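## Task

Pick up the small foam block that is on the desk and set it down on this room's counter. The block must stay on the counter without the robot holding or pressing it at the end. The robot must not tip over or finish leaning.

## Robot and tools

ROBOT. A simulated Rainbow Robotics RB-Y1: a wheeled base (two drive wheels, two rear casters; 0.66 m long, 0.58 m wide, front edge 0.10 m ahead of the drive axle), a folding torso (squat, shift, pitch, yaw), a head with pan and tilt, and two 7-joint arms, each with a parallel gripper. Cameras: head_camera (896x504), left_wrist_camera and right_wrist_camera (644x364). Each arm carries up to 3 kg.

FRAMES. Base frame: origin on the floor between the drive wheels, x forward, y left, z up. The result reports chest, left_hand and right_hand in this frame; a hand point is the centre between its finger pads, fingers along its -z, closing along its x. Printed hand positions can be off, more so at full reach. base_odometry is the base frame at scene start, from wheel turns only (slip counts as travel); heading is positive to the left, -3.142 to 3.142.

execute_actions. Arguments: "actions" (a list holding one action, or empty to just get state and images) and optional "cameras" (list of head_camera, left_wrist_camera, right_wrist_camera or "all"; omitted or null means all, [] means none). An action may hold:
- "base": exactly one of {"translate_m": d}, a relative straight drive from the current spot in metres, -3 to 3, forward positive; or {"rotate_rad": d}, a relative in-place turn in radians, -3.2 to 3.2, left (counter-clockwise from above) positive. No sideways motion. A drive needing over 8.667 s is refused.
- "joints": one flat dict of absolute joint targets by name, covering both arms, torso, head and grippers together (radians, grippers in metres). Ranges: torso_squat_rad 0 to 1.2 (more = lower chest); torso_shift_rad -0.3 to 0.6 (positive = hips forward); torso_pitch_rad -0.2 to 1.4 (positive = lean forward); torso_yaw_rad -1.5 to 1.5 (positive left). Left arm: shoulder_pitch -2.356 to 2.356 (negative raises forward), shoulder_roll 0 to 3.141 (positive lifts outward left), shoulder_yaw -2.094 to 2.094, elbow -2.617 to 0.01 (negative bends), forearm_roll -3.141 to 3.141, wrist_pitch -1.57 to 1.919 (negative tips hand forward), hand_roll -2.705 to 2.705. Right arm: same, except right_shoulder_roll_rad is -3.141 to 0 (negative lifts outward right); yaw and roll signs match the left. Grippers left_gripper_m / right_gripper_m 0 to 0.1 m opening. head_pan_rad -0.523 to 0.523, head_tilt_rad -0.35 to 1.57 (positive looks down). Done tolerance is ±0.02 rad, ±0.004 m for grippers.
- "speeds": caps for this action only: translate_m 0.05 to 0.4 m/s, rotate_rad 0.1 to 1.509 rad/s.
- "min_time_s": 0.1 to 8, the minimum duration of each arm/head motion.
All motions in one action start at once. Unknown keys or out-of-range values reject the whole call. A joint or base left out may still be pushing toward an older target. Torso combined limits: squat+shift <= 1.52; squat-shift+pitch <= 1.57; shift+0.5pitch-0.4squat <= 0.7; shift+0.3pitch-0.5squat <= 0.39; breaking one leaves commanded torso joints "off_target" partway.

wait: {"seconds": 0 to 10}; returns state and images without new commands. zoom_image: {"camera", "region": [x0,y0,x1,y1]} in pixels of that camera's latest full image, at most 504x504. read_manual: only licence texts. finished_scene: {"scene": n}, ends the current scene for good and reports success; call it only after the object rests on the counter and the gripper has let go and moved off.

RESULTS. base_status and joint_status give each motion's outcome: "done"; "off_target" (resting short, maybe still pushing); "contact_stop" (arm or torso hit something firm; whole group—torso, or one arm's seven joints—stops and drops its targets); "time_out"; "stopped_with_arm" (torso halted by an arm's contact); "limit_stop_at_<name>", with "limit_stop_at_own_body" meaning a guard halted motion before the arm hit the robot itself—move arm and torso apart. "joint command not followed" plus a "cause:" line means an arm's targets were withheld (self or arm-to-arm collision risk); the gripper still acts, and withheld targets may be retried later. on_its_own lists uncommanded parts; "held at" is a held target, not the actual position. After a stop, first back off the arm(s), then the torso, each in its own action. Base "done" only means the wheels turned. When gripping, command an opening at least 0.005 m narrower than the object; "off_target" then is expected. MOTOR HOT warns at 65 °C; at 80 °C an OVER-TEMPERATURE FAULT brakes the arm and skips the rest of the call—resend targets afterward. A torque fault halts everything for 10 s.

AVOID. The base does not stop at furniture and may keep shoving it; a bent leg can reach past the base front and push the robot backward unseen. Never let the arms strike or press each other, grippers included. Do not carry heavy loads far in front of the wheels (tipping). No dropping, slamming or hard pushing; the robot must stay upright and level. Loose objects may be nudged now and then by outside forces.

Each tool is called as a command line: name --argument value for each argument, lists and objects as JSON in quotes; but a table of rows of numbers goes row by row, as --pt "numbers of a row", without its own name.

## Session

execute_actions --actions '[]'

Scene clock: 0.00 s.
base_odometry: x=+0.000 y=+0.000 heading=+0.000 (m, m, rad; odometry frame)
base_status: not commanded
joint_positions: torso_squat_rad=+0.350 torso_shift_rad=-0.001 torso_pitch_rad=-0.001 torso_yaw_rad=+0.001 left_shoulder_pitch_rad=-0.024 left_shoulder_roll_rad=+0.013 left_shoulder_yaw_rad=+0.041 left_elbow_rad=-0.115 left_forearm_roll_rad=-0.017 left_wrist_pitch_rad=+0.039 left_hand_roll_rad=-0.048 left_gripper_m=+0.100 right_shoulder_pitch_rad=-0.041 right_shoulder_roll_rad=-0.033 right_shoulder_yaw_rad=+0.011 right_elbow_rad=-0.234 right_forearm_roll_rad=+0.042 right_wrist_pitch_rad=+0.002 right_hand_roll_rad=-0.018 right_gripper_m=+0.100 head_pan_rad=+0.000 head_tilt_rad=+0.400
joint_status: not commanded
chest: x=-0.2289 y=+0.0008 z=+1.2475 quat_wxyz=(+1.000, -0.001, -0.001, +0.000) (m; base frame)
left_hand: x=-0.1643 y=+0.2311 z=+0.5648 quat_wxyz=(+0.999, +0.008, -0.050, -0.016) (m; base frame)
right_hand: x=-0.0853 y=-0.2418 z=+0.5768 quat_wxyz=(+0.990, -0.017, -0.135, +0.026) (m; base frame)
pictures: head_camera, left_wrist_camera, right_wrist_camera
camera_calibration (this result's frames):
head_camera: T_world_to_cam=[[0.0156333, -0.999875, 0.00224106, -0.00344867], [-0.327268, -0.00723478, -0.944904, 1.35367], [0.944802, 0.0140385, -0.327341, 0.611298], [0, 0, 0, 1]] pos_world=[-0.13449, -0.00223649, 1.47919]
left_wrist_camera: T_world_to_cam=[[0.990985, -0.0099978, 0.133599, 0.0906749], [-0.0947334, -0.757425, 0.646014, -0.171514], [0.0947325, -0.652846, -0.751544, 0.678705], [0, 0, 0, 1]] pos_world=[-0.170401, 0.314087, 0.608763]
right_wrist_camera: T_world_to_cam=[[-0.949418, -0.0929053, -0.299956, 0.0668072], [-0.256842, 0.779314, 0.571579, -0.130536], [0.180657, 0.619708, -0.763757, 0.696246], [0, 0, 0, 1]] pos_world=[-0.0958808, -0.323535, 0.626413]
Images, in order (width x height): head_camera 896x504, left_wrist_camera 644x364, right_wrist_camera 644x364.

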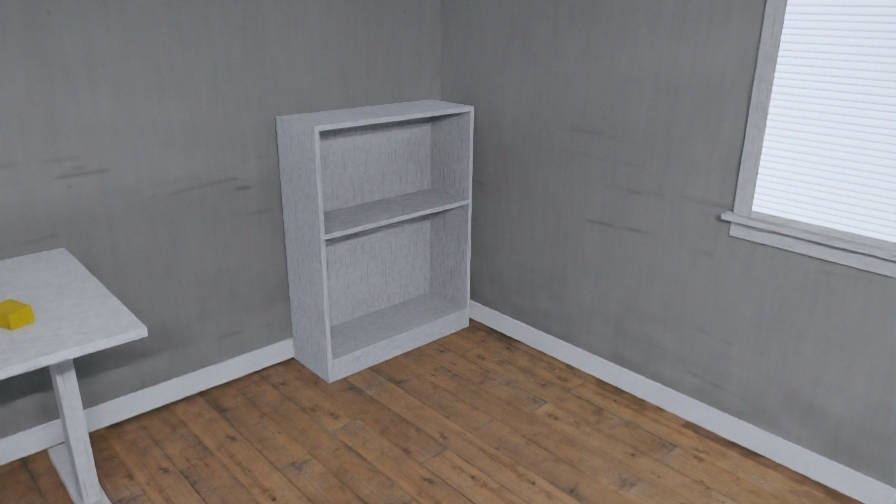

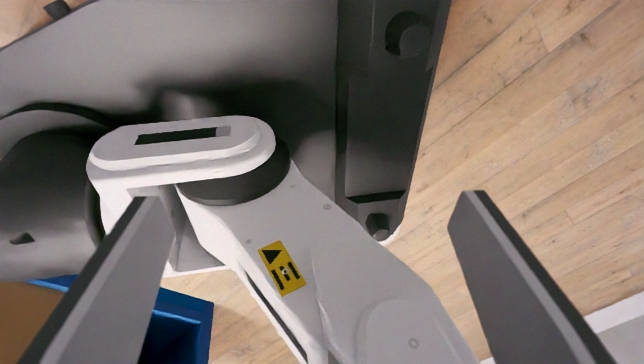

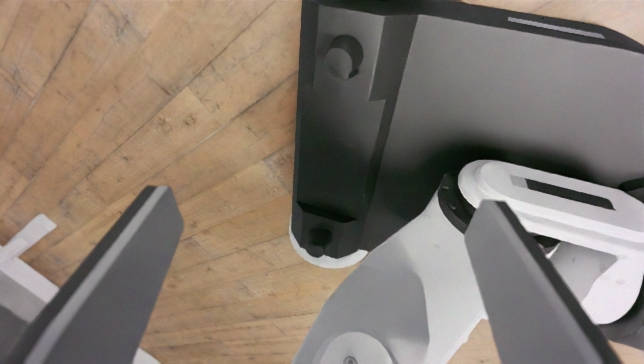

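execute_actions --actions '[{"base": {"rotate_rad": 0.55}, "joints": {"head_pan_rad": 0.35, "head_tilt_rad": 0.5}}]' --cameras '["head_camera"]'

Scene clock: 84.50 s.
base_odometry: x=+0.000 y=+0.000 heading=+0.549 (m, m, rad; odometry frame)
base_status: done
joint_positions: torso_squat_rad=+0.350 torso_shift_rad=-0.001 torso_pitch_rad=-0.001 torso_yaw_rad=+0.001 left_shoulder_pitch_rad=-0.024 left_shoulder_roll_rad=+0.013 left_shoulder_yaw_rad=+0.041 left_elbow_rad=-0.115 left_forearm_roll_rad=-0.017 left_wrist_pitch_rad=+0.039 left_hand_roll_rad=-0.048 left_gripper_m=+0.100 right_shoulder_pitch_rad=-0.041 right_shoulder_roll_rad=-0.033 right_shoulder_yaw_rad=+0.011 right_elbow_rad=-0.234 right_forearm_roll_rad=+0.042 right_wrist_pitch_rad=+0.002 right_hand_roll_rad=-0.018 right_gripper_m=+0.100 head_pan_rad=+0.350 head_tilt_rad=+0.500
joint_status: all done
chest: x=-0.2289 y=+0.0008 z=+1.2475 quat_wxyz=(+1.000, -0.001, -0.001, +0.000) (m; base frame)
left_hand: x=-0.1643 y=+0.2311 z=+0.5648 quat_wxyz=(+0.999, +0.008, -0.050, -0.016) (m; base frame)
right_hand: x=-0.0853 y=-0.2418 z=+0.5768 quat_wxyz=(+0.990, -0.017, -0.135, +0.026) (m; base frame)
pictures: head_camera
camera_calibration (this result's frames):
head_camera: T_world_to_cam=[[0.357055, -0.934083, 0.00106125, 0.0688973], [-0.39256, -0.151088, -0.907232, 1.28577], [0.84759, 0.323515, -0.42063, 0.725848], [0, 0, 0, 1]] pos_world=[-0.135079, 0.0237971, 1.47173]
Images, in order (width x height): head_camera 896x504.

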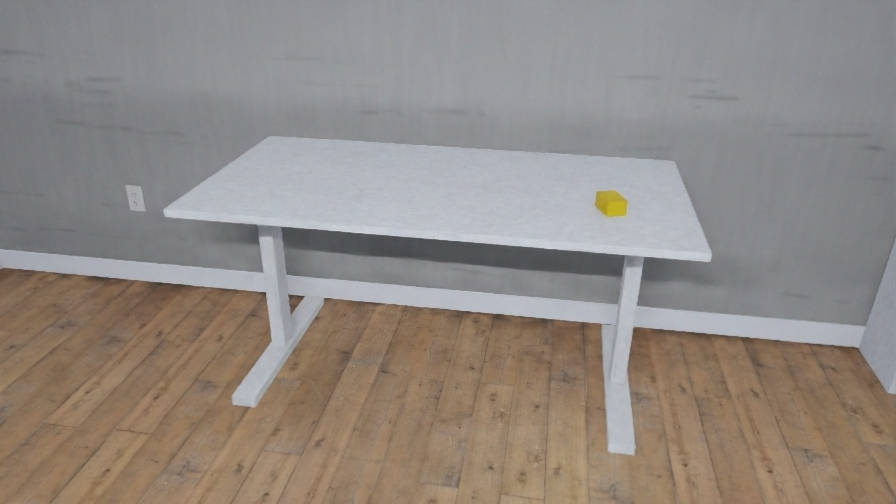

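zoom_image --camera "head_camera" --region '[570, 175, 660, 235]'

Region (570, 175, 660, 235) of head_camera's 896x504 image, scaled by 5.600, with more detail than that image has.

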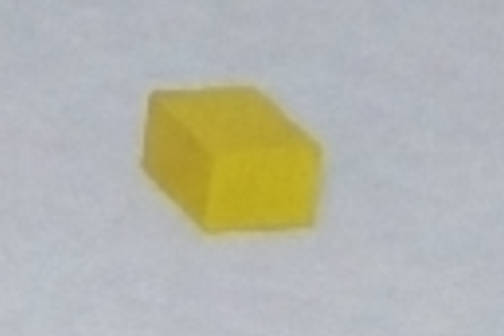

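execute_actions --actions '[{"base": {"translate_m": 1.33}, "joints": {"torso_pitch_rad": 0.65, "torso_yaw_rad": 0.04, "left_shoulder_pitch_rad": -1.339, "left_shoulder_roll_rad": 0.266, "left_shoulder_yaw_rad": 0.339, "left_elbow_rad": -1.204, "left_forearm_roll_rad": 0.0, "left_wrist_pitch_rad": 1.879, "left_hand_roll_rad": -1.08, "head_pan_rad": 0.3, "head_tilt_rad": 0.42}, "min_time_s": 2.0}]' --cameras '["head_camera", "left_wrist_camera"]'

Scene clock: 143.40 s.
base_odometry: x=+1.134 y=+0.695 heading=+0.550 (m, m, rad; odometry frame)
base_status: done
joint_positions: torso_squat_rad=+0.350 torso_shift_rad=-0.001 torso_pitch_rad=+0.650 torso_yaw_rad=+0.040 left_shoulder_pitch_rad=-1.339 left_shoulder_roll_rad=+0.266 left_shoulder_yaw_rad=+0.339 left_elbow_rad=-1.204 left_forearm_roll_rad=+0.000 left_wrist_pitch_rad=+1.879 left_hand_roll_rad=-1.080 left_gripper_m=+0.100 right_shoulder_pitch_rad=-0.042 right_shoulder_roll_rad=-0.033 right_shoulder_yaw_rad=+0.011 right_elbow_rad=-0.234 right_forearm_roll_rad=+0.042 right_wrist_pitch_rad=+0.002 right_hand_roll_rad=-0.018 right_gripper_m=+0.100 head_pan_rad=+0.300 head_tilt_rad=+0.420
joint_status: all done
chest: x=-0.0412 y=+0.0008 z=+1.1843 quat_wxyz=(+0.947, +0.006, +0.319, +0.019) (m; base frame)
left_hand: x=+0.4496 y=+0.2440 z=+0.8744 quat_wxyz=(+0.866, +0.010, +0.006, -0.500) (m; base frame)
right_hand: x=-0.3260 y=-0.2360 z=+0.5581 quat_wxyz=(+0.981, +0.001, +0.188, +0.048) (m; base frame)
pictures: head_camera, left_wrist_camera
camera_calibration (this result's frames):
head_camera: T_world_to_cam=[[0.276981, -0.937979, -0.208511, 0.247619], [-0.826822, -0.122104, -0.54905, 0.864839], [0.489537, 0.324478, -0.809362, 0.970067], [0, 0, 0, 1]] pos_world=[0.171599, 0.0230965, 1.31161]
left_wrist_camera: T_world_to_cam=[[0.518906, -0.854718, 0.0139202, -0.0358483], [-0.650725, -0.384395, 0.654826, -0.152393], [-0.554341, -0.348851, -0.755651, 1.0829], [0, 0, 0, 1]] pos_world=[0.519732, 0.288552, 0.918584]
Images, in order (width x height): head_camera 896x504, left_wrist_camera 644x364.

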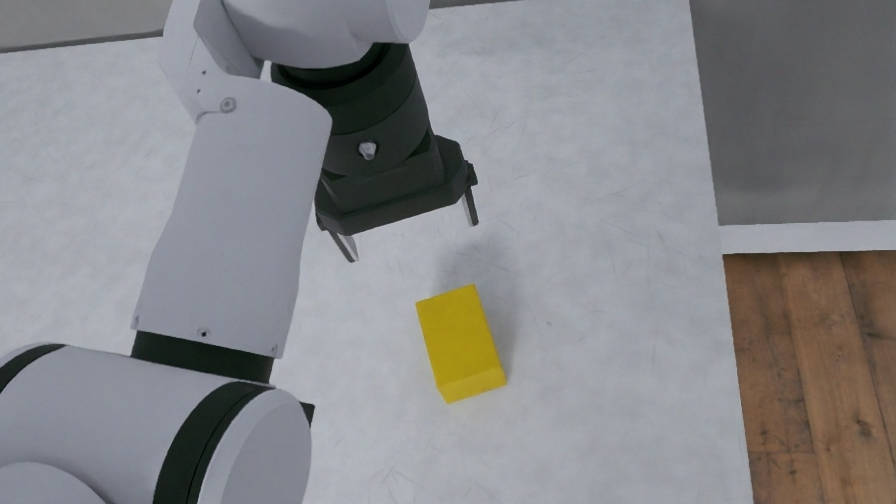

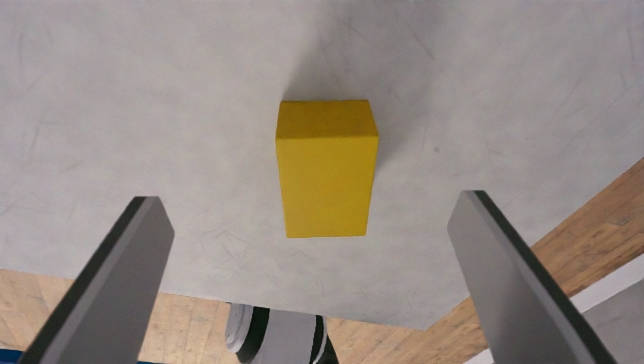

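execute_actions --actions '[{"joints": {"torso_yaw_rad": -0.031, "left_shoulder_pitch_rad": -1.060, "left_shoulder_roll_rad": 0.173, "left_shoulder_yaw_rad": 0.303, "left_elbow_rad": -1.311, "left_forearm_roll_rad": 0.0, "left_wrist_pitch_rad": 1.694, "left_hand_roll_rad": -1.023, "head_tilt_rad": 0.55}, "min_time_s": 1.3}]' --cameras '["head_camera", "left_wrist_camera"]'

Scene clock: 224.47 s.
base_odometry: x=+1.134 y=+0.695 heading=+0.550 (m, m, rad; odometry frame)
base_status: not commanded
joint_positions: torso_squat_rad=+0.350 torso_shift_rad=-0.001 torso_pitch_rad=+0.650 torso_yaw_rad=-0.031 left_shoulder_pitch_rad=-1.060 left_shoulder_roll_rad=+0.173 left_shoulder_yaw_rad=+0.303 left_elbow_rad=-1.311 left_forearm_roll_rad=+0.000 left_wrist_pitch_rad=+1.694 left_hand_roll_rad=-1.023 left_gripper_m=+0.100 right_shoulder_pitch_rad=-0.042 right_shoulder_roll_rad=-0.033 right_shoulder_yaw_rad=+0.011 right_elbow_rad=-0.234 right_forearm_roll_rad=+0.042 right_wrist_pitch_rad=+0.002 right_hand_roll_rad=-0.018 right_gripper_m=+0.100 head_pan_rad=+0.300 head_tilt_rad=+0.550
joint_status: all done
chest: x=-0.0412 y=+0.0008 z=+1.1843 quat_wxyz=(+0.947, -0.006, +0.319, -0.015) (m; base frame)
left_hand: x=+0.4021 y=+0.2020 z=+0.7695 quat_wxyz=(+0.866, -0.009, -0.005, -0.500) (m; base frame)
right_hand: x=-0.3396 y=-0.2462 z=+0.5685 quat_wxyz=(+0.982, -0.015, +0.189, +0.016) (m; base frame)
pictures: head_camera, left_wrist_camera
camera_calibration (this result's frames):
head_camera: T_world_to_cam=[[0.222204, -0.960212, -0.169169, 0.199167], [-0.891917, -0.1301, -0.433081, 0.716723], [0.39384, 0.247117, -0.885338, 1.081], [0, 0, 0, 1]] pos_world=[0.169261, 0.0173559, 1.30114]
left_wrist_camera: T_world_to_cam=[[0.519856, -0.852708, 0.0513734, -0.0752368], [-0.650739, -0.35633, 0.670498, -0.148395], [-0.553433, -0.381994, -0.74013, 0.957025], [0, 0, 0, 1]] pos_world=[0.472195, 0.248545, 0.811686]
Images, in order (width x height): head_camera 896x504, left_wrist_camera 644x364.

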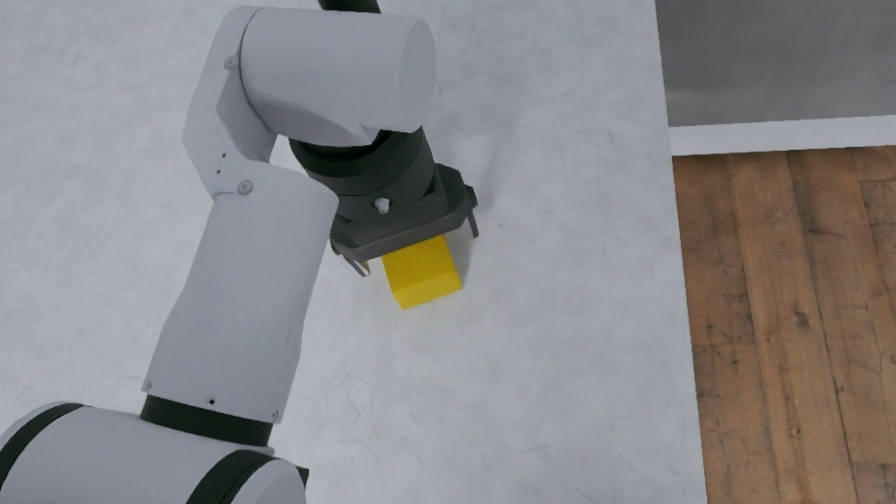

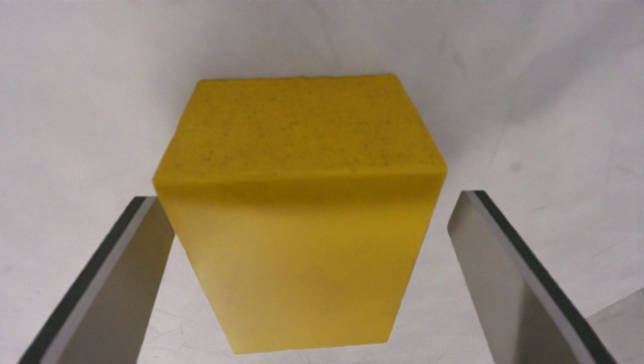

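execute_actions --actions '[{"joints": {"left_gripper_m": 0.046}}]' --cameras '["left_wrist_camera"]'

Scene clock: 246.00 s.
base_odometry: x=+1.134 y=+0.695 heading=+0.550 (m, m, rad; odometry frame)
base_status: not commanded
joint_positions: torso_squat_rad=+0.350 torso_shift_rad=-0.001 torso_pitch_rad=+0.650 torso_yaw_rad=-0.031 left_shoulder_pitch_rad=-1.060 left_shoulder_roll_rad=+0.173 left_shoulder_yaw_rad=+0.303 left_elbow_rad=-1.311 left_forearm_roll_rad=+0.000 left_wrist_pitch_rad=+1.694 left_hand_roll_rad=-1.023 left_gripper_m=+0.059 right_shoulder_pitch_rad=-0.042 right_shoulder_roll_rad=-0.033 right_shoulder_yaw_rad=+0.011 right_elbow_rad=-0.234 right_forearm_roll_rad=+0.042 right_wrist_pitch_rad=+0.002 right_hand_roll_rad=-0.018 right_gripper_m=+0.100 head_pan_rad=+0.300 head_tilt_rad=+0.550
joint_status: left_gripper_m off_target (ended at +0.059, target +0.046)
chest: x=-0.0412 y=+0.0008 z=+1.1843 quat_wxyz=(+0.947, -0.006, +0.319, -0.015) (m; base frame)
left_hand: x=+0.4021 y=+0.2020 z=+0.7695 quat_wxyz=(+0.866, -0.009, -0.005, -0.500) (m; base frame)
right_hand: x=-0.3396 y=-0.2462 z=+0.5685 quat_wxyz=(+0.982, -0.015, +0.189, +0.016) (m; base frame)
pictures: left_wrist_camera
camera_calibration (this result's frames):
left_wrist_camera: T_world_to_cam=[[0.519855, -0.852706, 0.0514049, -0.0752684], [-0.650777, -0.35633, 0.670461, -0.148351], [-0.553389, -0.381996, -0.740162, 0.957049], [0, 0, 0, 1]] pos_world=[0.472206, 0.248545, 0.811704]
Images, in order (width x height): left_wrist_camera 644x364.

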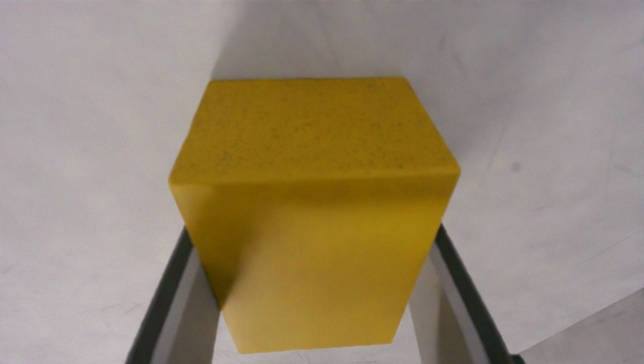

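execute_actions --actions '[{"base": {"translate_m": -0.55}, "joints": {"torso_pitch_rad": 0.0, "torso_yaw_rad": 0.0, "torso_squat_rad": 0.1, "left_shoulder_pitch_rad": -0.35, "left_shoulder_roll_rad": 0.08, "left_shoulder_yaw_rad": 0.1, "left_elbow_rad": -1.4, "left_wrist_pitch_rad": 1.7, "head_pan_rad": 0.5, "head_tilt_rad": 0.4, "left_gripper_m": 0.046}, "min_time_s": 2.8, "speeds": {"translate_m": 0.3}}]' --cameras '["head_camera", "left_wrist_camera"]'

Scene clock: 303.73 s.
base_odometry: x=+0.665 y=+0.407 heading=+0.551 (m, m, rad; odometry frame)
base_status: done
joint_positions: torso_squat_rad=+0.100 torso_shift_rad=-0.001 torso_pitch_rad=+0.000 torso_yaw_rad=+0.000 left_shoulder_pitch_rad=-0.350 left_shoulder_roll_rad=+0.080 left_shoulder_yaw_rad=+0.100 left_elbow_rad=-1.400 left_forearm_roll_rad=+0.000 left_wrist_pitch_rad=+1.700 left_hand_roll_rad=-1.023 left_gripper_m=+0.059 right_shoulder_pitch_rad=-0.041 right_shoulder_roll_rad=-0.033 right_shoulder_yaw_rad=+0.011 right_elbow_rad=-0.234 right_forearm_roll_rad=+0.042 right_wrist_pitch_rad=+0.002 right_hand_roll_rad=-0.018 right_gripper_m=+0.100 head_pan_rad=+0.500 head_tilt_rad=+0.400
joint_status: left_gripper_m off_target (ended at +0.059, target +0.046); the others done
chest: x=-0.2287 y=+0.0009 z=+1.2864 quat_wxyz=(+1.000, -0.001, +0.000, +0.000) (m; base frame)
left_hand: x=+0.1580 y=+0.2509 z=+0.8982 quat_wxyz=(+0.872, +0.036, -0.001, -0.488) (m; base frame)
right_hand: x=-0.0860 y=-0.2419 z=+0.6156 quat_wxyz=(+0.990, -0.017, -0.135, +0.026) (m; base frame)
pictures: head_camera, left_wrist_camera
camera_calibration (this result's frames):
head_camera: T_world_to_cam=[[0.491962, -0.870614, 0.00206169, 0.0950377], [-0.285645, -0.163647, -0.94426, 1.39844], [0.822423, 0.463951, -0.329195, 0.600529], [0, 0, 0, 1]] pos_world=[-0.141186, 0.0329758, 1.51799]
left_wrist_camera: T_world_to_cam=[[0.541168, -0.840909, 0.00309135, 0.123772], [-0.664818, -0.425588, 0.613915, -0.305732], [-0.514931, -0.334287, -0.789366, 0.962073], [0, 0, 0, 1]] pos_world=[0.225164, 0.295574, 0.946738]
Images, in order (width x height): head_camera 896x504, left_wrist_camera 644x364.

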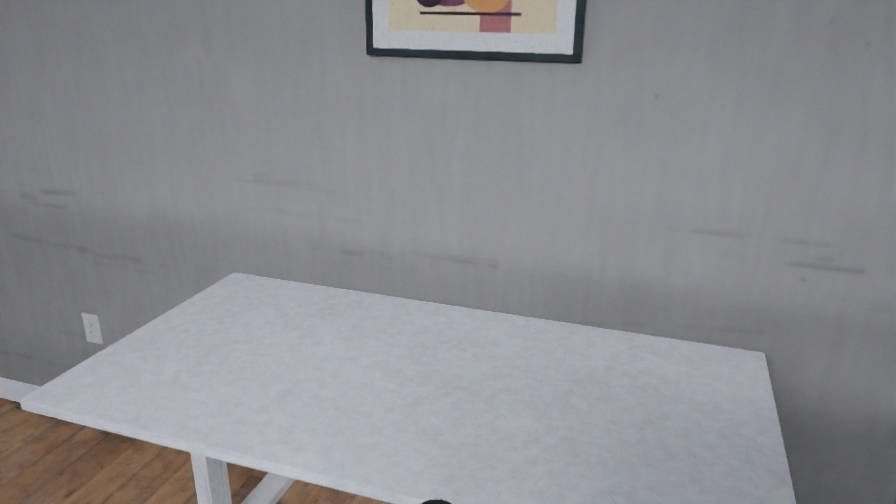

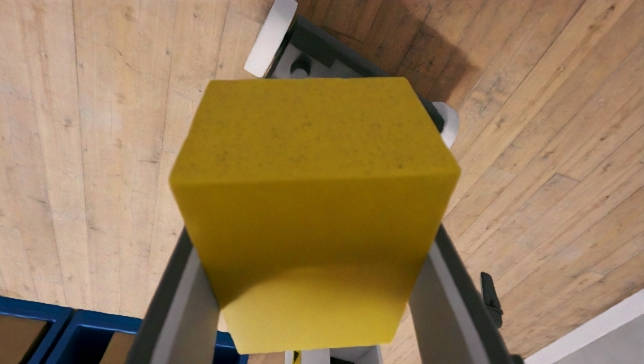

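execute_actions --actions '[{"base": {"rotate_rad": 2.5}, "joints": {"head_pan_rad": 0.2, "head_tilt_rad": 0.4, "left_gripper_m": 0.046}}]' --cameras '["head_camera"]'

Scene clock: 316.53 s.
base_odometry: x=+0.665 y=+0.407 heading=+3.050 (m, m, rad; odometry frame)
base_status: done
joint_positions: torso_squat_rad=+0.100 torso_shift_rad=-0.001 torso_pitch_rad=+0.000 torso_yaw_rad=+0.000 left_shoulder_pitch_rad=-0.350 left_shoulder_roll_rad=+0.080 left_shoulder_yaw_rad=+0.100 left_elbow_rad=-1.400 left_forearm_roll_rad=+0.000 left_wrist_pitch_rad=+1.700 left_hand_roll_rad=-1.023 left_gripper_m=+0.059 right_shoulder_pitch_rad=-0.041 right_shoulder_roll_rad=-0.033 right_shoulder_yaw_rad=+0.011 right_elbow_rad=-0.234 right_forearm_roll_rad=+0.042 right_wrist_pitch_rad=+0.002 right_hand_roll_rad=-0.018 right_gripper_m=+0.100 head_pan_rad=+0.200 head_tilt_rad=+0.400
joint_status: left_gripper_m off_target (ended at +0.059, target +0.046); the others done
chest: x=-0.2287 y=+0.0009 z=+1.2864 quat_wxyz=(+1.000, -0.001, +0.000, +0.000) (m; base frame)
left_hand: x=+0.1579 y=+0.2509 z=+0.8982 quat_wxyz=(+0.872, +0.036, -0.001, -0.488) (m; base frame)
right_hand: x=-0.0860 y=-0.2419 z=+0.6156 quat_wxyz=(+0.990, -0.017, -0.135, +0.026) (m; base frame)
pictures: head_camera
camera_calibration (this result's frames):
head_camera: T_world_to_cam=[[0.212825, -0.977088, 0.00218848, 0.0372603], [-0.320799, -0.0719904, -0.944407, 1.39128], [0.922926, 0.200292, -0.328771, 0.621014], [0, 0, 0, 1]] pos_world=[-0.13476, 0.0121813, 1.51802]
Images, in order (width x height): head_camera 896x504.

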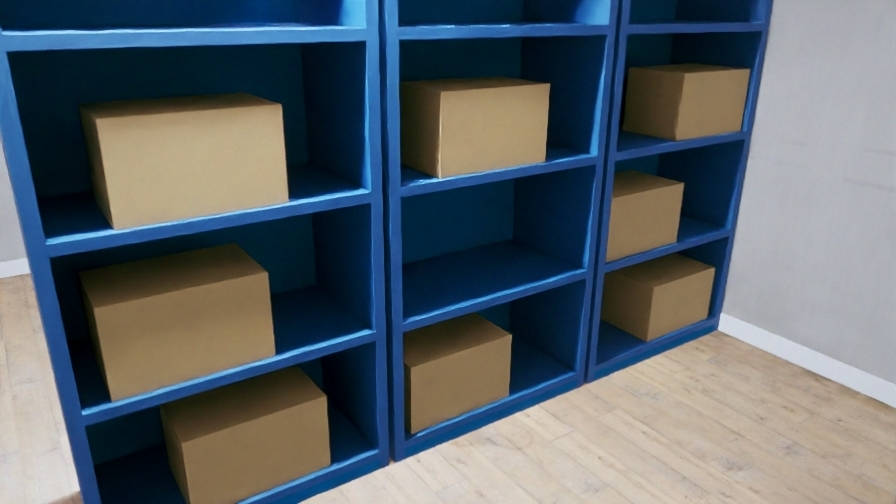

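execute_actions --actions '[{"base": {"rotate_rad": 1.17}, "joints": {"head_pan_rad": -0.1, "head_tilt_rad": 0.4, "left_gripper_m": 0.046}}]' --cameras '["head_camera"]'

Scene clock: 343.40 s.
base_odometry: x=+0.665 y=+0.407 heading=-2.063 (m, m, rad; odometry frame)
base_status: done
joint_positions: torso_squat_rad=+0.100 torso_shift_rad=-0.001 torso_pitch_rad=+0.000 torso_yaw_rad=+0.000 left_shoulder_pitch_rad=-0.350 left_shoulder_roll_rad=+0.080 left_shoulder_yaw_rad=+0.100 left_elbow_rad=-1.400 left_forearm_roll_rad=+0.000 left_wrist_pitch_rad=+1.700 left_hand_roll_rad=-1.023 left_gripper_m=+0.059 right_shoulder_pitch_rad=-0.041 right_shoulder_roll_rad=-0.033 right_shoulder_yaw_rad=+0.011 right_elbow_rad=-0.234 right_forearm_roll_rad=+0.042 right_wrist_pitch_rad=+0.002 right_hand_roll_rad=-0.018 right_gripper_m=+0.100 head_pan_rad=-0.100 head_tilt_rad=+0.400
joint_status: left_gripper_m off_target (ended at +0.059, target +0.046); the others done
chest: x=-0.2287 y=+0.0009 z=+1.2864 quat_wxyz=(+1.000, -0.001, +0.000, +0.000) (m; base frame)
left_hand: x=+0.1579 y=+0.2509 z=+0.8982 quat_wxyz=(+0.872, +0.036, -0.001, -0.488) (m; base frame)
right_hand: x=-0.0859 y=-0.2419 z=+0.6156 quat_wxyz=(+0.990, -0.017, -0.135, +0.026) (m; base frame)
pictures: head_camera
camera_calibration (this result's frames):
head_camera: T_world_to_cam=[[-0.0854256, -0.996342, 0.00219219, -0.024378], [-0.327341, 0.0259877, -0.944549, 1.39002], [0.941037, -0.0814063, -0.328363, 0.624468], [0, 0, 0, 1]] pos_world=[-0.134718, -0.00957674, 1.51805]
Images, in order (width x height): head_camera 896x504.

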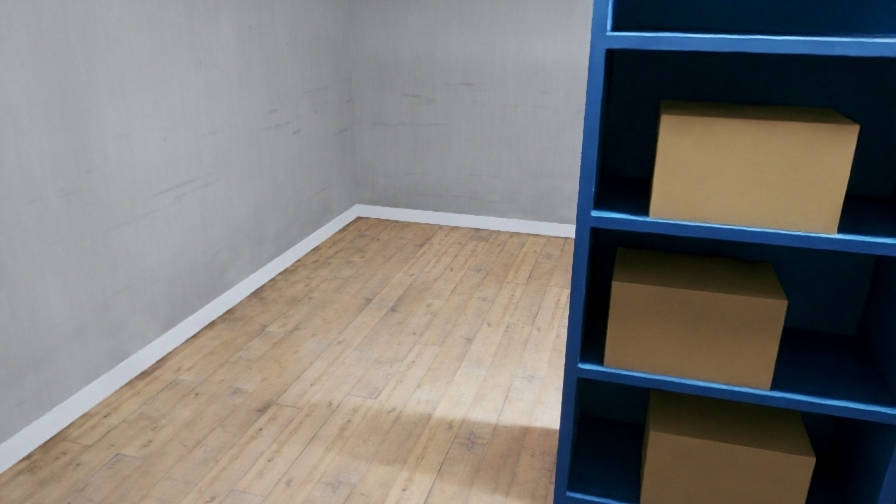

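execute_actions --actions '[{"base": {"translate_m": 2.35}, "joints": {"torso_yaw_rad": -0.4, "head_pan_rad": -0.52, "head_tilt_rad": 0.38, "left_gripper_m": 0.046}}]' --cameras '["head_camera"]'

Scene clock: 375.53 s.
base_odometry: x=-0.445 y=-1.664 heading=-2.063 (m, m, rad; odometry frame)
base_status: done
joint_positions: torso_squat_rad=+0.100 torso_shift_rad=-0.001 torso_pitch_rad=+0.000 torso_yaw_rad=-0.400 left_shoulder_pitch_rad=-0.350 left_shoulder_roll_rad=+0.080 left_shoulder_yaw_rad=+0.100 left_elbow_rad=-1.400 left_forearm_roll_rad=+0.000 left_wrist_pitch_rad=+1.700 left_hand_roll_rad=-1.023 left_gripper_m=+0.059 right_shoulder_pitch_rad=-0.041 right_shoulder_roll_rad=-0.033 right_shoulder_yaw_rad=+0.011 right_elbow_rad=-0.234 right_forearm_roll_rad=+0.042 right_wrist_pitch_rad=+0.002 right_hand_roll_rad=-0.018 right_gripper_m=+0.100 head_pan_rad=-0.520 head_tilt_rad=+0.380
joint_status: left_gripper_m off_target (ended at +0.059, target +0.046); the others done
chest: x=-0.2285 y=+0.0009 z=+1.2864 quat_wxyz=(+0.980, -0.001, +0.000, -0.199) (m; base frame)
left_hand: x=+0.2249 y=+0.0805 z=+0.8983 quat_wxyz=(+0.758, +0.035, -0.008, -0.652) (m; base frame)
right_hand: x=-0.1913 y=-0.2784 z=+0.6156 quat_wxyz=(+0.976, -0.044, -0.129, -0.172) (m; base frame)
pictures: head_camera
camera_calibration (this result's frames):
head_camera: T_world_to_cam=[[-0.786754, -0.617263, 0.00203306, -0.176051], [-0.191993, 0.241579, -0.951198, 1.42942], [0.586648, -0.74875, -0.308574, 0.517058], [0, 0, 0, 1]] pos_world=[-0.1674, -0.0668416, 1.51957]
Images, in order (width x height): head_camera 896x504.

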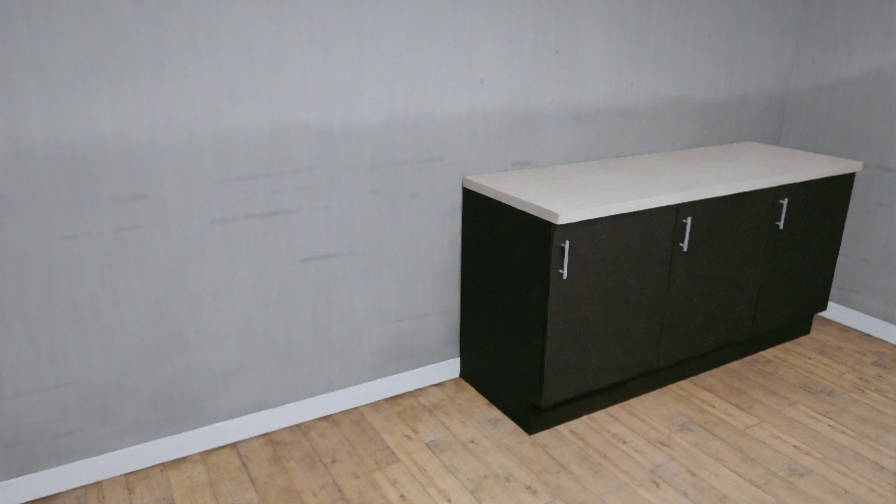

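execute_actions --actions '[{"base": {"rotate_rad": -1.26}, "joints": {"torso_yaw_rad": 0.0, "torso_squat_rad": 0.05, "head_pan_rad": -0.1, "head_tilt_rad": 0.45, "left_gripper_m": 0.046}}]' --cameras '["head_camera"]'

Scene clock: 436.07 s.
base_odometry: x=-0.445 y=-1.664 heading=+2.961 (m, m, rad; odometry frame)
base_status: done
joint_positions: torso_squat_rad=+0.050 torso_shift_rad=-0.001 torso_pitch_rad=+0.000 torso_yaw_rad=+0.000 left_shoulder_pitch_rad=-0.350 left_shoulder_roll_rad=+0.080 left_shoulder_yaw_rad=+0.100 left_elbow_rad=-1.400 left_forearm_roll_rad=+0.000 left_wrist_pitch_rad=+1.700 left_hand_roll_rad=-1.023 left_gripper_m=+0.059 right_shoulder_pitch_rad=-0.041 right_shoulder_roll_rad=-0.033 right_shoulder_yaw_rad=+0.011 right_elbow_rad=-0.234 right_forearm_roll_rad=+0.042 right_wrist_pitch_rad=+0.002 right_hand_roll_rad=-0.018 right_gripper_m=+0.100 head_pan_rad=-0.100 head_tilt_rad=+0.450
joint_status: left_gripper_m off_target (ended at +0.059, target +0.046); the others done
chest: x=-0.2286 y=+0.0009 z=+1.2891 quat_wxyz=(+1.000, -0.001, +0.000, +0.000) (m; base frame)
left_hand: x=+0.1578 y=+0.2509 z=+0.9006 quat_wxyz=(+0.872, +0.036, -0.001, -0.488) (m; base frame)
right_hand: x=-0.0858 y=-0.2419 z=+0.6182 quat_wxyz=(+0.990, -0.017, -0.135, +0.026) (m; base frame)
pictures: head_camera
camera_calibration (this result's frames):
head_camera: T_world_to_cam=[[-0.0853779, -0.996347, 0.00151224, -0.0233074], [-0.374016, 0.0306429, -0.926916, 1.35664], [0.923484, -0.0797037, -0.375266, 0.691401], [0, 0, 0, 1]] pos_world=[-0.133081, -0.00968656, 1.51699]
Images, in order (width x height): head_camera 896x504.

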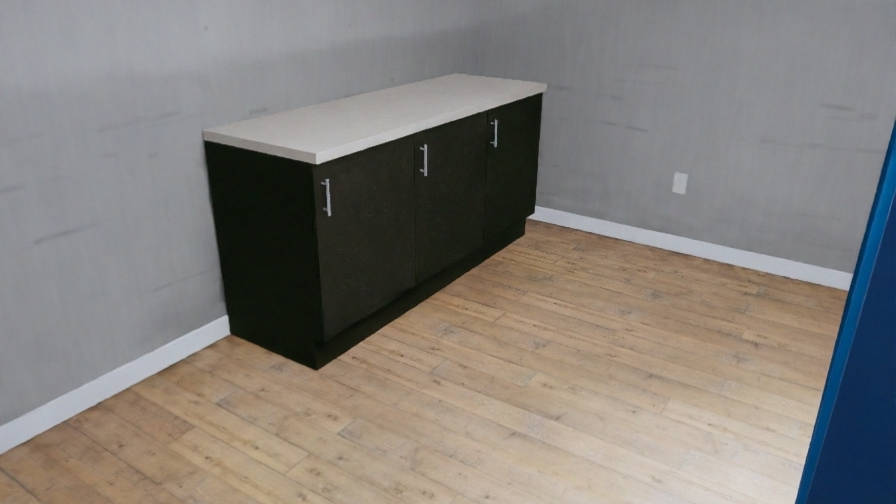

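execute_actions --actions '[]'

Scene clock: 457.23 s.
base_odometry: x=-0.445 y=-1.664 heading=+2.961 (m, m, rad; odometry frame)
base_status: done
joint_positions: torso_squat_rad=+0.050 torso_shift_rad=-0.001 torso_pitch_rad=+0.000 torso_yaw_rad=+0.000 left_shoulder_pitch_rad=-0.350 left_shoulder_roll_rad=+0.080 left_shoulder_yaw_rad=+0.100 left_elbow_rad=-1.400 left_forearm_roll_rad=+0.000 left_wrist_pitch_rad=+1.700 left_hand_roll_rad=-1.023 left_gripper_m=+0.059 right_shoulder_pitch_rad=-0.041 right_shoulder_roll_rad=-0.033 right_shoulder_yaw_rad=+0.011 right_elbow_rad=-0.234 right_forearm_roll_rad=+0.042 right_wrist_pitch_rad=+0.002 right_hand_roll_rad=-0.018 right_gripper_m=+0.100 head_pan_rad=-0.100 head_tilt_rad=+0.450
joint_status: left_gripper_m off_target (ended at +0.059, target +0.046); the others done
chest: x=-0.2286 y=+0.0009 z=+1.2891 quat_wxyz=(+1.000, -0.001, +0.000, +0.000) (m; base frame)
left_hand: x=+0.1578 y=+0.2509 z=+0.9006 quat_wxyz=(+0.872, +0.036, -0.001, -0.488) (m; base frame)
right_hand: x=-0.0858 y=-0.2419 z=+0.6182 quat_wxyz=(+0.990, -0.017, -0.135, +0.026) (m; base frame)
pictures: head_camera, left_wrist_camera, right_wrist_camera
camera_calibration (this result's frames):
head_camera: T_world_to_cam=[[-0.0853781, -0.996347, 0.00151241, -0.0233076], [-0.374016, 0.0306428, -0.926916, 1.35664], [0.923484, -0.079704, -0.375266, 0.691401], [0, 0, 0, 1]] pos_world=[-0.133081, -0.00968644, 1.51699]
left_wrist_camera: T_world_to_cam=[[0.54118, -0.840902, 0.00294219, 0.123958], [-0.664474, -0.425486, 0.614358, -0.307847], [-0.515363, -0.334433, -0.789022, 0.963628], [0, 0, 0, 1]] pos_world=[0.224978, 0.295521, 0.949087]
right_wrist_camera: T_world_to_cam=[[-0.949823, -0.0923545, -0.298843, 0.0780939], [-0.255719, 0.779469, 0.571871, -0.154362], [0.180124, 0.619596, -0.763974, 0.728075], [0, 0, 0, 1]] pos_world=[-0.0964419, -0.323579, 0.667843]
Images, in order (width x height): head_camera 896x504, left_wrist_camera 644x364, right_wrist_camera 644x364.

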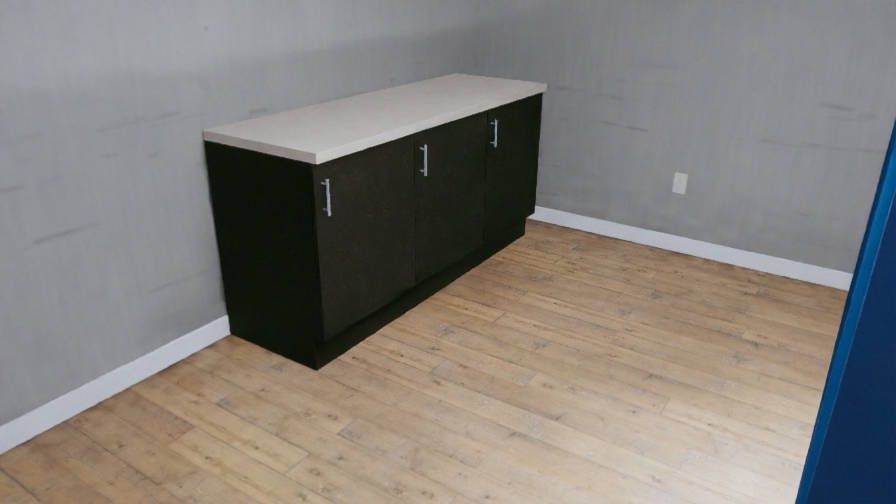

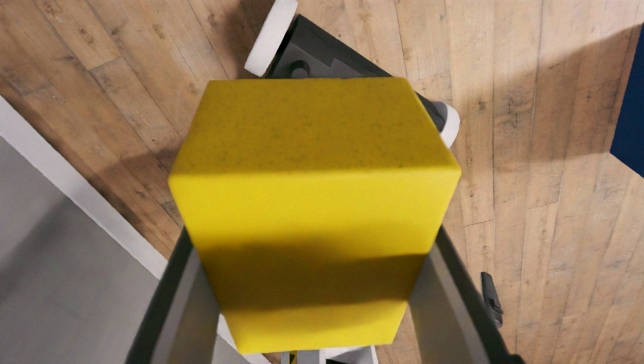

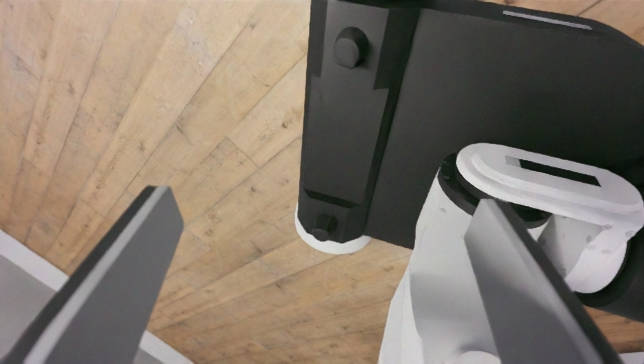

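execute_actions --actions '[{"base": {"translate_m": 1.5}, "joints": {"torso_pitch_rad": 0.55, "torso_squat_rad": 0.05, "left_shoulder_pitch_rad": -1.532, "left_shoulder_roll_rad": 0.335, "left_shoulder_yaw_rad": 0.349, "left_elbow_rad": -0.895, "left_forearm_roll_rad": 0, "left_wrist_pitch_rad": 1.875, "left_hand_roll_rad": -1.023, "left_gripper_m": 0.046, "head_pan_rad": 0.1, "head_tilt_rad": 0.2}, "min_time_s": 3.5}]'

Scene clock: 496.77 s.
base_odometry: x=-1.921 y=-1.394 heading=+2.961 (m, m, rad; odometry frame)
base_status: done
joint_positions: torso_squat_rad=+0.050 torso_shift_rad=-0.001 torso_pitch_rad=+0.550 torso_yaw_rad=+0.000 left_shoulder_pitch_rad=-1.532 left_shoulder_roll_rad=+0.335 left_shoulder_yaw_rad=+0.349 left_elbow_rad=-0.895 left_forearm_roll_rad=+0.000 left_wrist_pitch_rad=+1.875 left_hand_roll_rad=-1.023 left_gripper_m=+0.059 right_shoulder_pitch_rad=-0.042 right_shoulder_roll_rad=-0.033 right_shoulder_yaw_rad=+0.011 right_elbow_rad=-0.234 right_forearm_roll_rad=+0.042 right_wrist_pitch_rad=+0.002 right_hand_roll_rad=-0.018 right_gripper_m=+0.100 head_pan_rad=+0.100 head_tilt_rad=+0.200
joint_status: left_gripper_m off_target (ended at +0.059, target +0.046); the others done
chest: x=-0.0667 y=+0.0009 z=+1.2434 quat_wxyz=(+0.962, -0.001, +0.272, +0.000) (m; base frame)
left_hand: x=+0.4746 y=+0.2208 z=+0.9992 quat_wxyz=(+0.872, -0.001, +0.000, -0.489) (m; base frame)
right_hand: x=-0.2958 y=-0.2419 z=+0.5968 quat_wxyz=(+0.990, -0.010, +0.139, +0.029) (m; base frame)
pictures: head_camera, left_wrist_camera, right_wrist_camera
camera_calibration (this result's frames):
head_camera: T_world_to_cam=[[0.0993351, -0.993528, -0.0550808, 0.0681451], [-0.63163, -0.0201856, -0.775007, 1.17632], [0.76888, 0.111776, -0.629547, 0.780956], [0, 0, 0, 1]] pos_world=[0.135766, 0.00415646, 1.40706]
left_wrist_camera: T_world_to_cam=[[0.540362, -0.840708, 0.0349103, -0.104708], [-0.641047, -0.384447, 0.664273, -0.240734], [-0.545039, -0.381327, -0.746674, 1.17672], [0, 0, 0, 1]] pos_world=[0.543616, 0.268136, 1.04219]
right_wrist_camera: T_world_to_cam=[[-0.96597, -0.0920685, 0.241712, -0.455029], [0.0811322, 0.779488, 0.621141, -0.125615], [-0.245599, 0.619615, -0.745492, 0.612653], [0, 0, 0, 1]] pos_world=[-0.278886, -0.323587, 0.644738]
Images, in order (width x height): head_camera 896x504, left_wrist_camera 644x364, right_wrist_camera 644x364.

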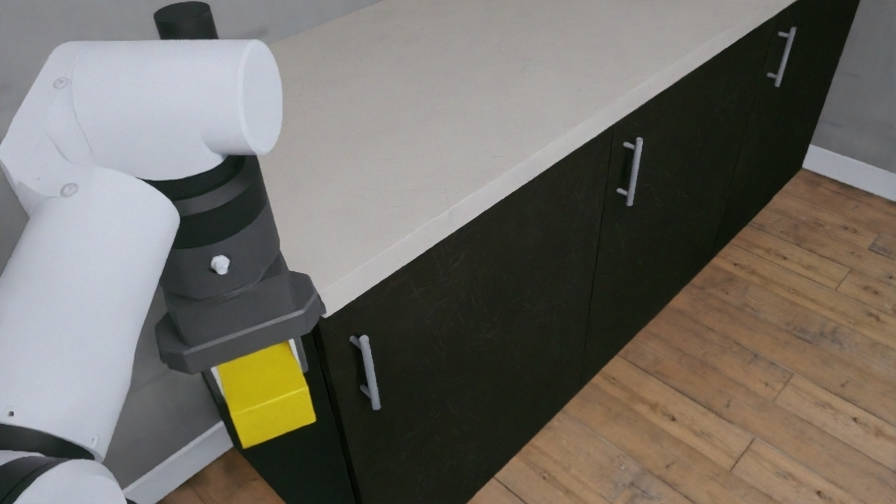

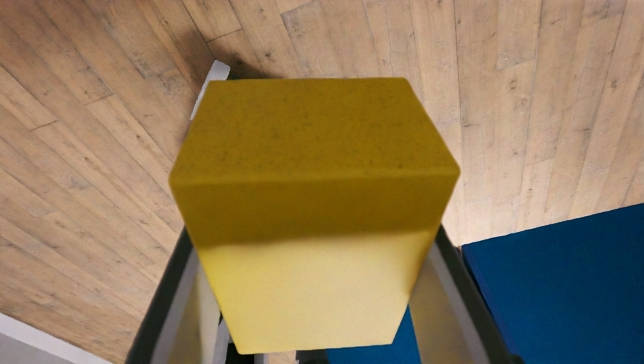

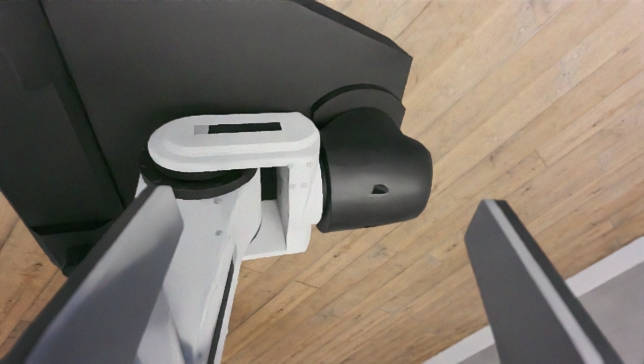

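zoom_image --camera "head_camera" --region '[250, 220, 450, 380]'

Region (250, 220, 450, 380) of head_camera's 896x504 image, scaled by 2.520, with more detail than that image has; it fills the top 403 rows of this view, and the rest is white.

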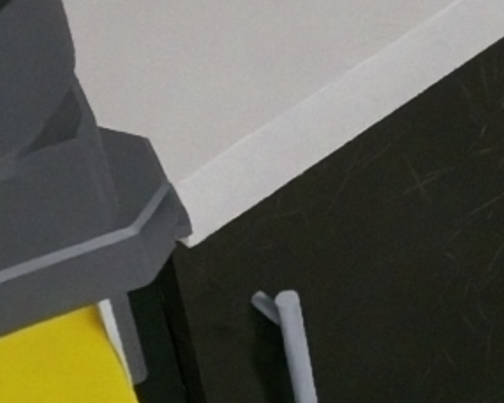

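execute_actions --actions '[{"base": {"translate_m": 0.46}, "joints": {"torso_squat_rad": 0.14, "left_gripper_m": 0.046, "head_pan_rad": 0.25, "head_tilt_rad": 0.45}, "speeds": {"translate_m": 0.35}}]'

Scene clock: 536.60 s.
base_odometry: x=-2.373 y=-1.312 heading=+2.961 (m, m, rad; odometry frame)
base_status: done
joint_positions: torso_squat_rad=+0.140 torso_shift_rad=-0.001 torso_pitch_rad=+0.550 torso_yaw_rad=+0.000 left_shoulder_pitch_rad=-1.532 left_shoulder_roll_rad=+0.335 left_shoulder_yaw_rad=+0.349 left_elbow_rad=-0.895 left_forearm_roll_rad=+0.000 left_wrist_pitch_rad=+1.875 left_hand_roll_rad=-1.023 left_gripper_m=+0.059 right_shoulder_pitch_rad=-0.042 right_shoulder_roll_rad=-0.033 right_shoulder_yaw_rad=+0.011 right_elbow_rad=-0.234 right_forearm_roll_rad=+0.042 right_wrist_pitch_rad=+0.002 right_hand_roll_rad=-0.018 right_gripper_m=+0.100 head_pan_rad=+0.250 head_tilt_rad=+0.450
joint_status: left_gripper_m off_target (ended at +0.059, target +0.046); the others done
chest: x=-0.0667 y=+0.0009 z=+1.2374 quat_wxyz=(+0.962, -0.001, +0.272, +0.000) (m; base frame)
left_hand: x=+0.4747 y=+0.2208 z=+0.9931 quat_wxyz=(+0.872, -0.001, +0.000, -0.489) (m; base frame)
right_hand: x=-0.2957 y=-0.2419 z=+0.5909 quat_wxyz=(+0.990, -0.010, +0.139, +0.029) (m; base frame)
pictures: head_camera, left_wrist_camera, right_wrist_camera
camera_calibration (this result's frames):
head_camera: T_world_to_cam=[[0.223268, -0.965309, -0.135389, 0.172885], [-0.793445, -0.0992962, -0.600487, 0.93729], [0.566212, 0.241493, -0.78809, 1.00986], [0, 0, 0, 1]] pos_world=[0.133296, 0.0160841, 1.38209]
left_wrist_camera: T_world_to_cam=[[0.540369, -0.840706, 0.0348456, -0.104466], [-0.640966, -0.384449, 0.66435, -0.236818], [-0.545127, -0.381329, -0.746609, 1.17223], [0, 0, 0, 1]] pos_world=[0.543671, 0.268135, 1.03617]
right_wrist_camera: T_world_to_cam=[[-0.965954, -0.0920734, 0.241777, -0.453591], [0.0811704, 0.779486, 0.621138, -0.121895], [-0.245652, 0.619616, -0.745474, 0.608186], [0, 0, 0, 1]] pos_world=[-0.278851, -0.32359, 0.638768]
Images, in order (width x height): head_camera 896x504, left_wrist_camera 644x364, right_wrist_camera 644x364.

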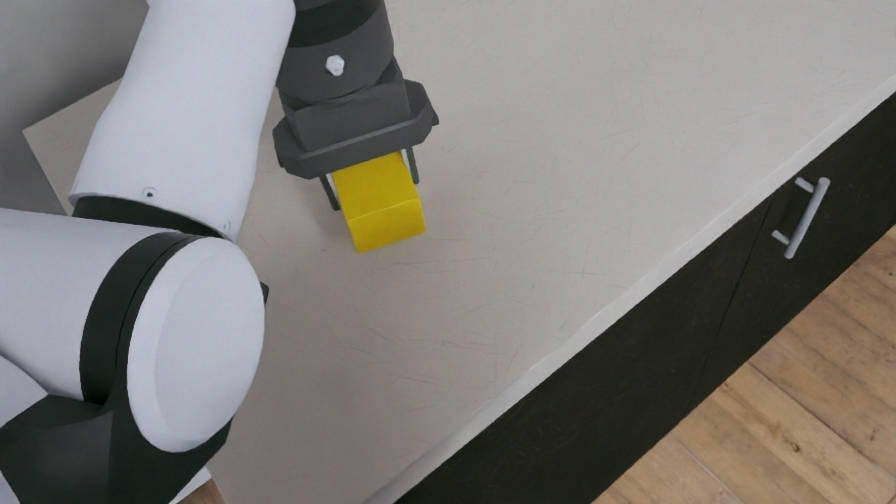

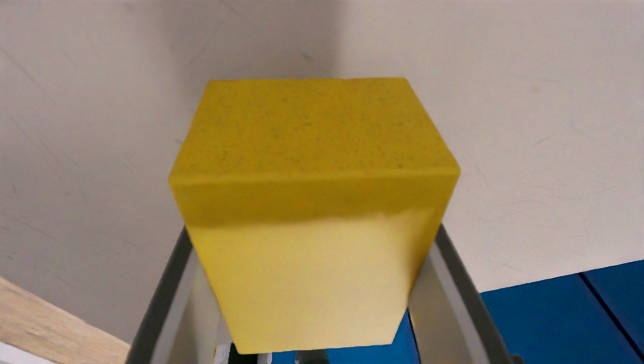

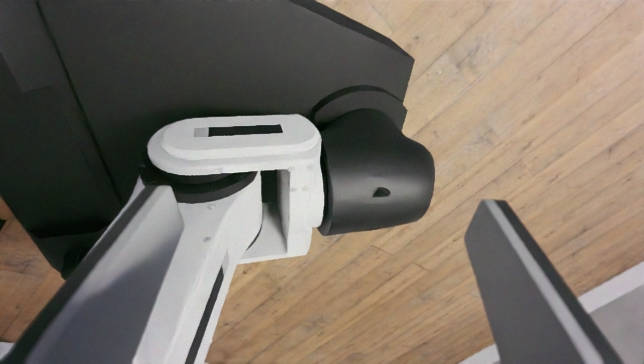

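zoom_image --camera "left_wrist_camera" --region '[444, 200, 644, 364]'

zoom_image --camera "left_wrist_camera" --region '[0, 200, 200, 364]'

Region (444, 200, 644, 364) of left_wrist_camera's 644x364 image, scaled by 2.520, with more detail than that image has; it fills the top 413 rows of this view, and the rest is white.

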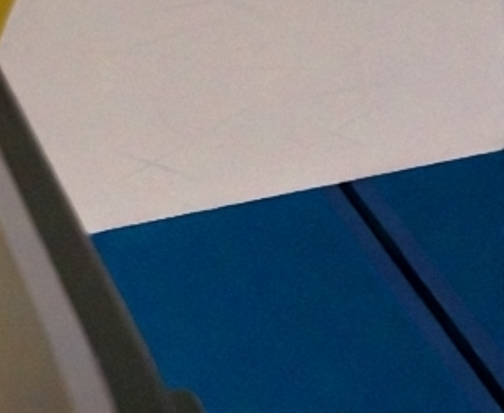

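Region (0, 200, 200, 364) of left_wrist_camera's 644x364 image, scaled by 2.520, with more detail than that image has; it fills the top 413 rows of this view, and the rest is white.

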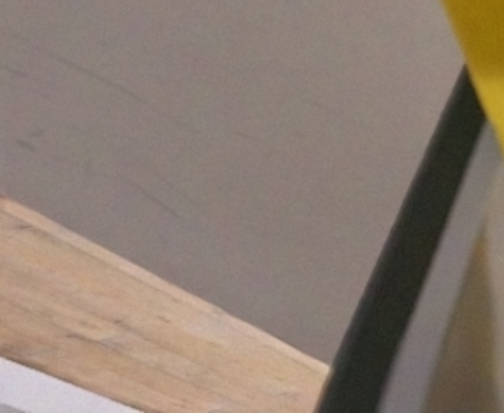

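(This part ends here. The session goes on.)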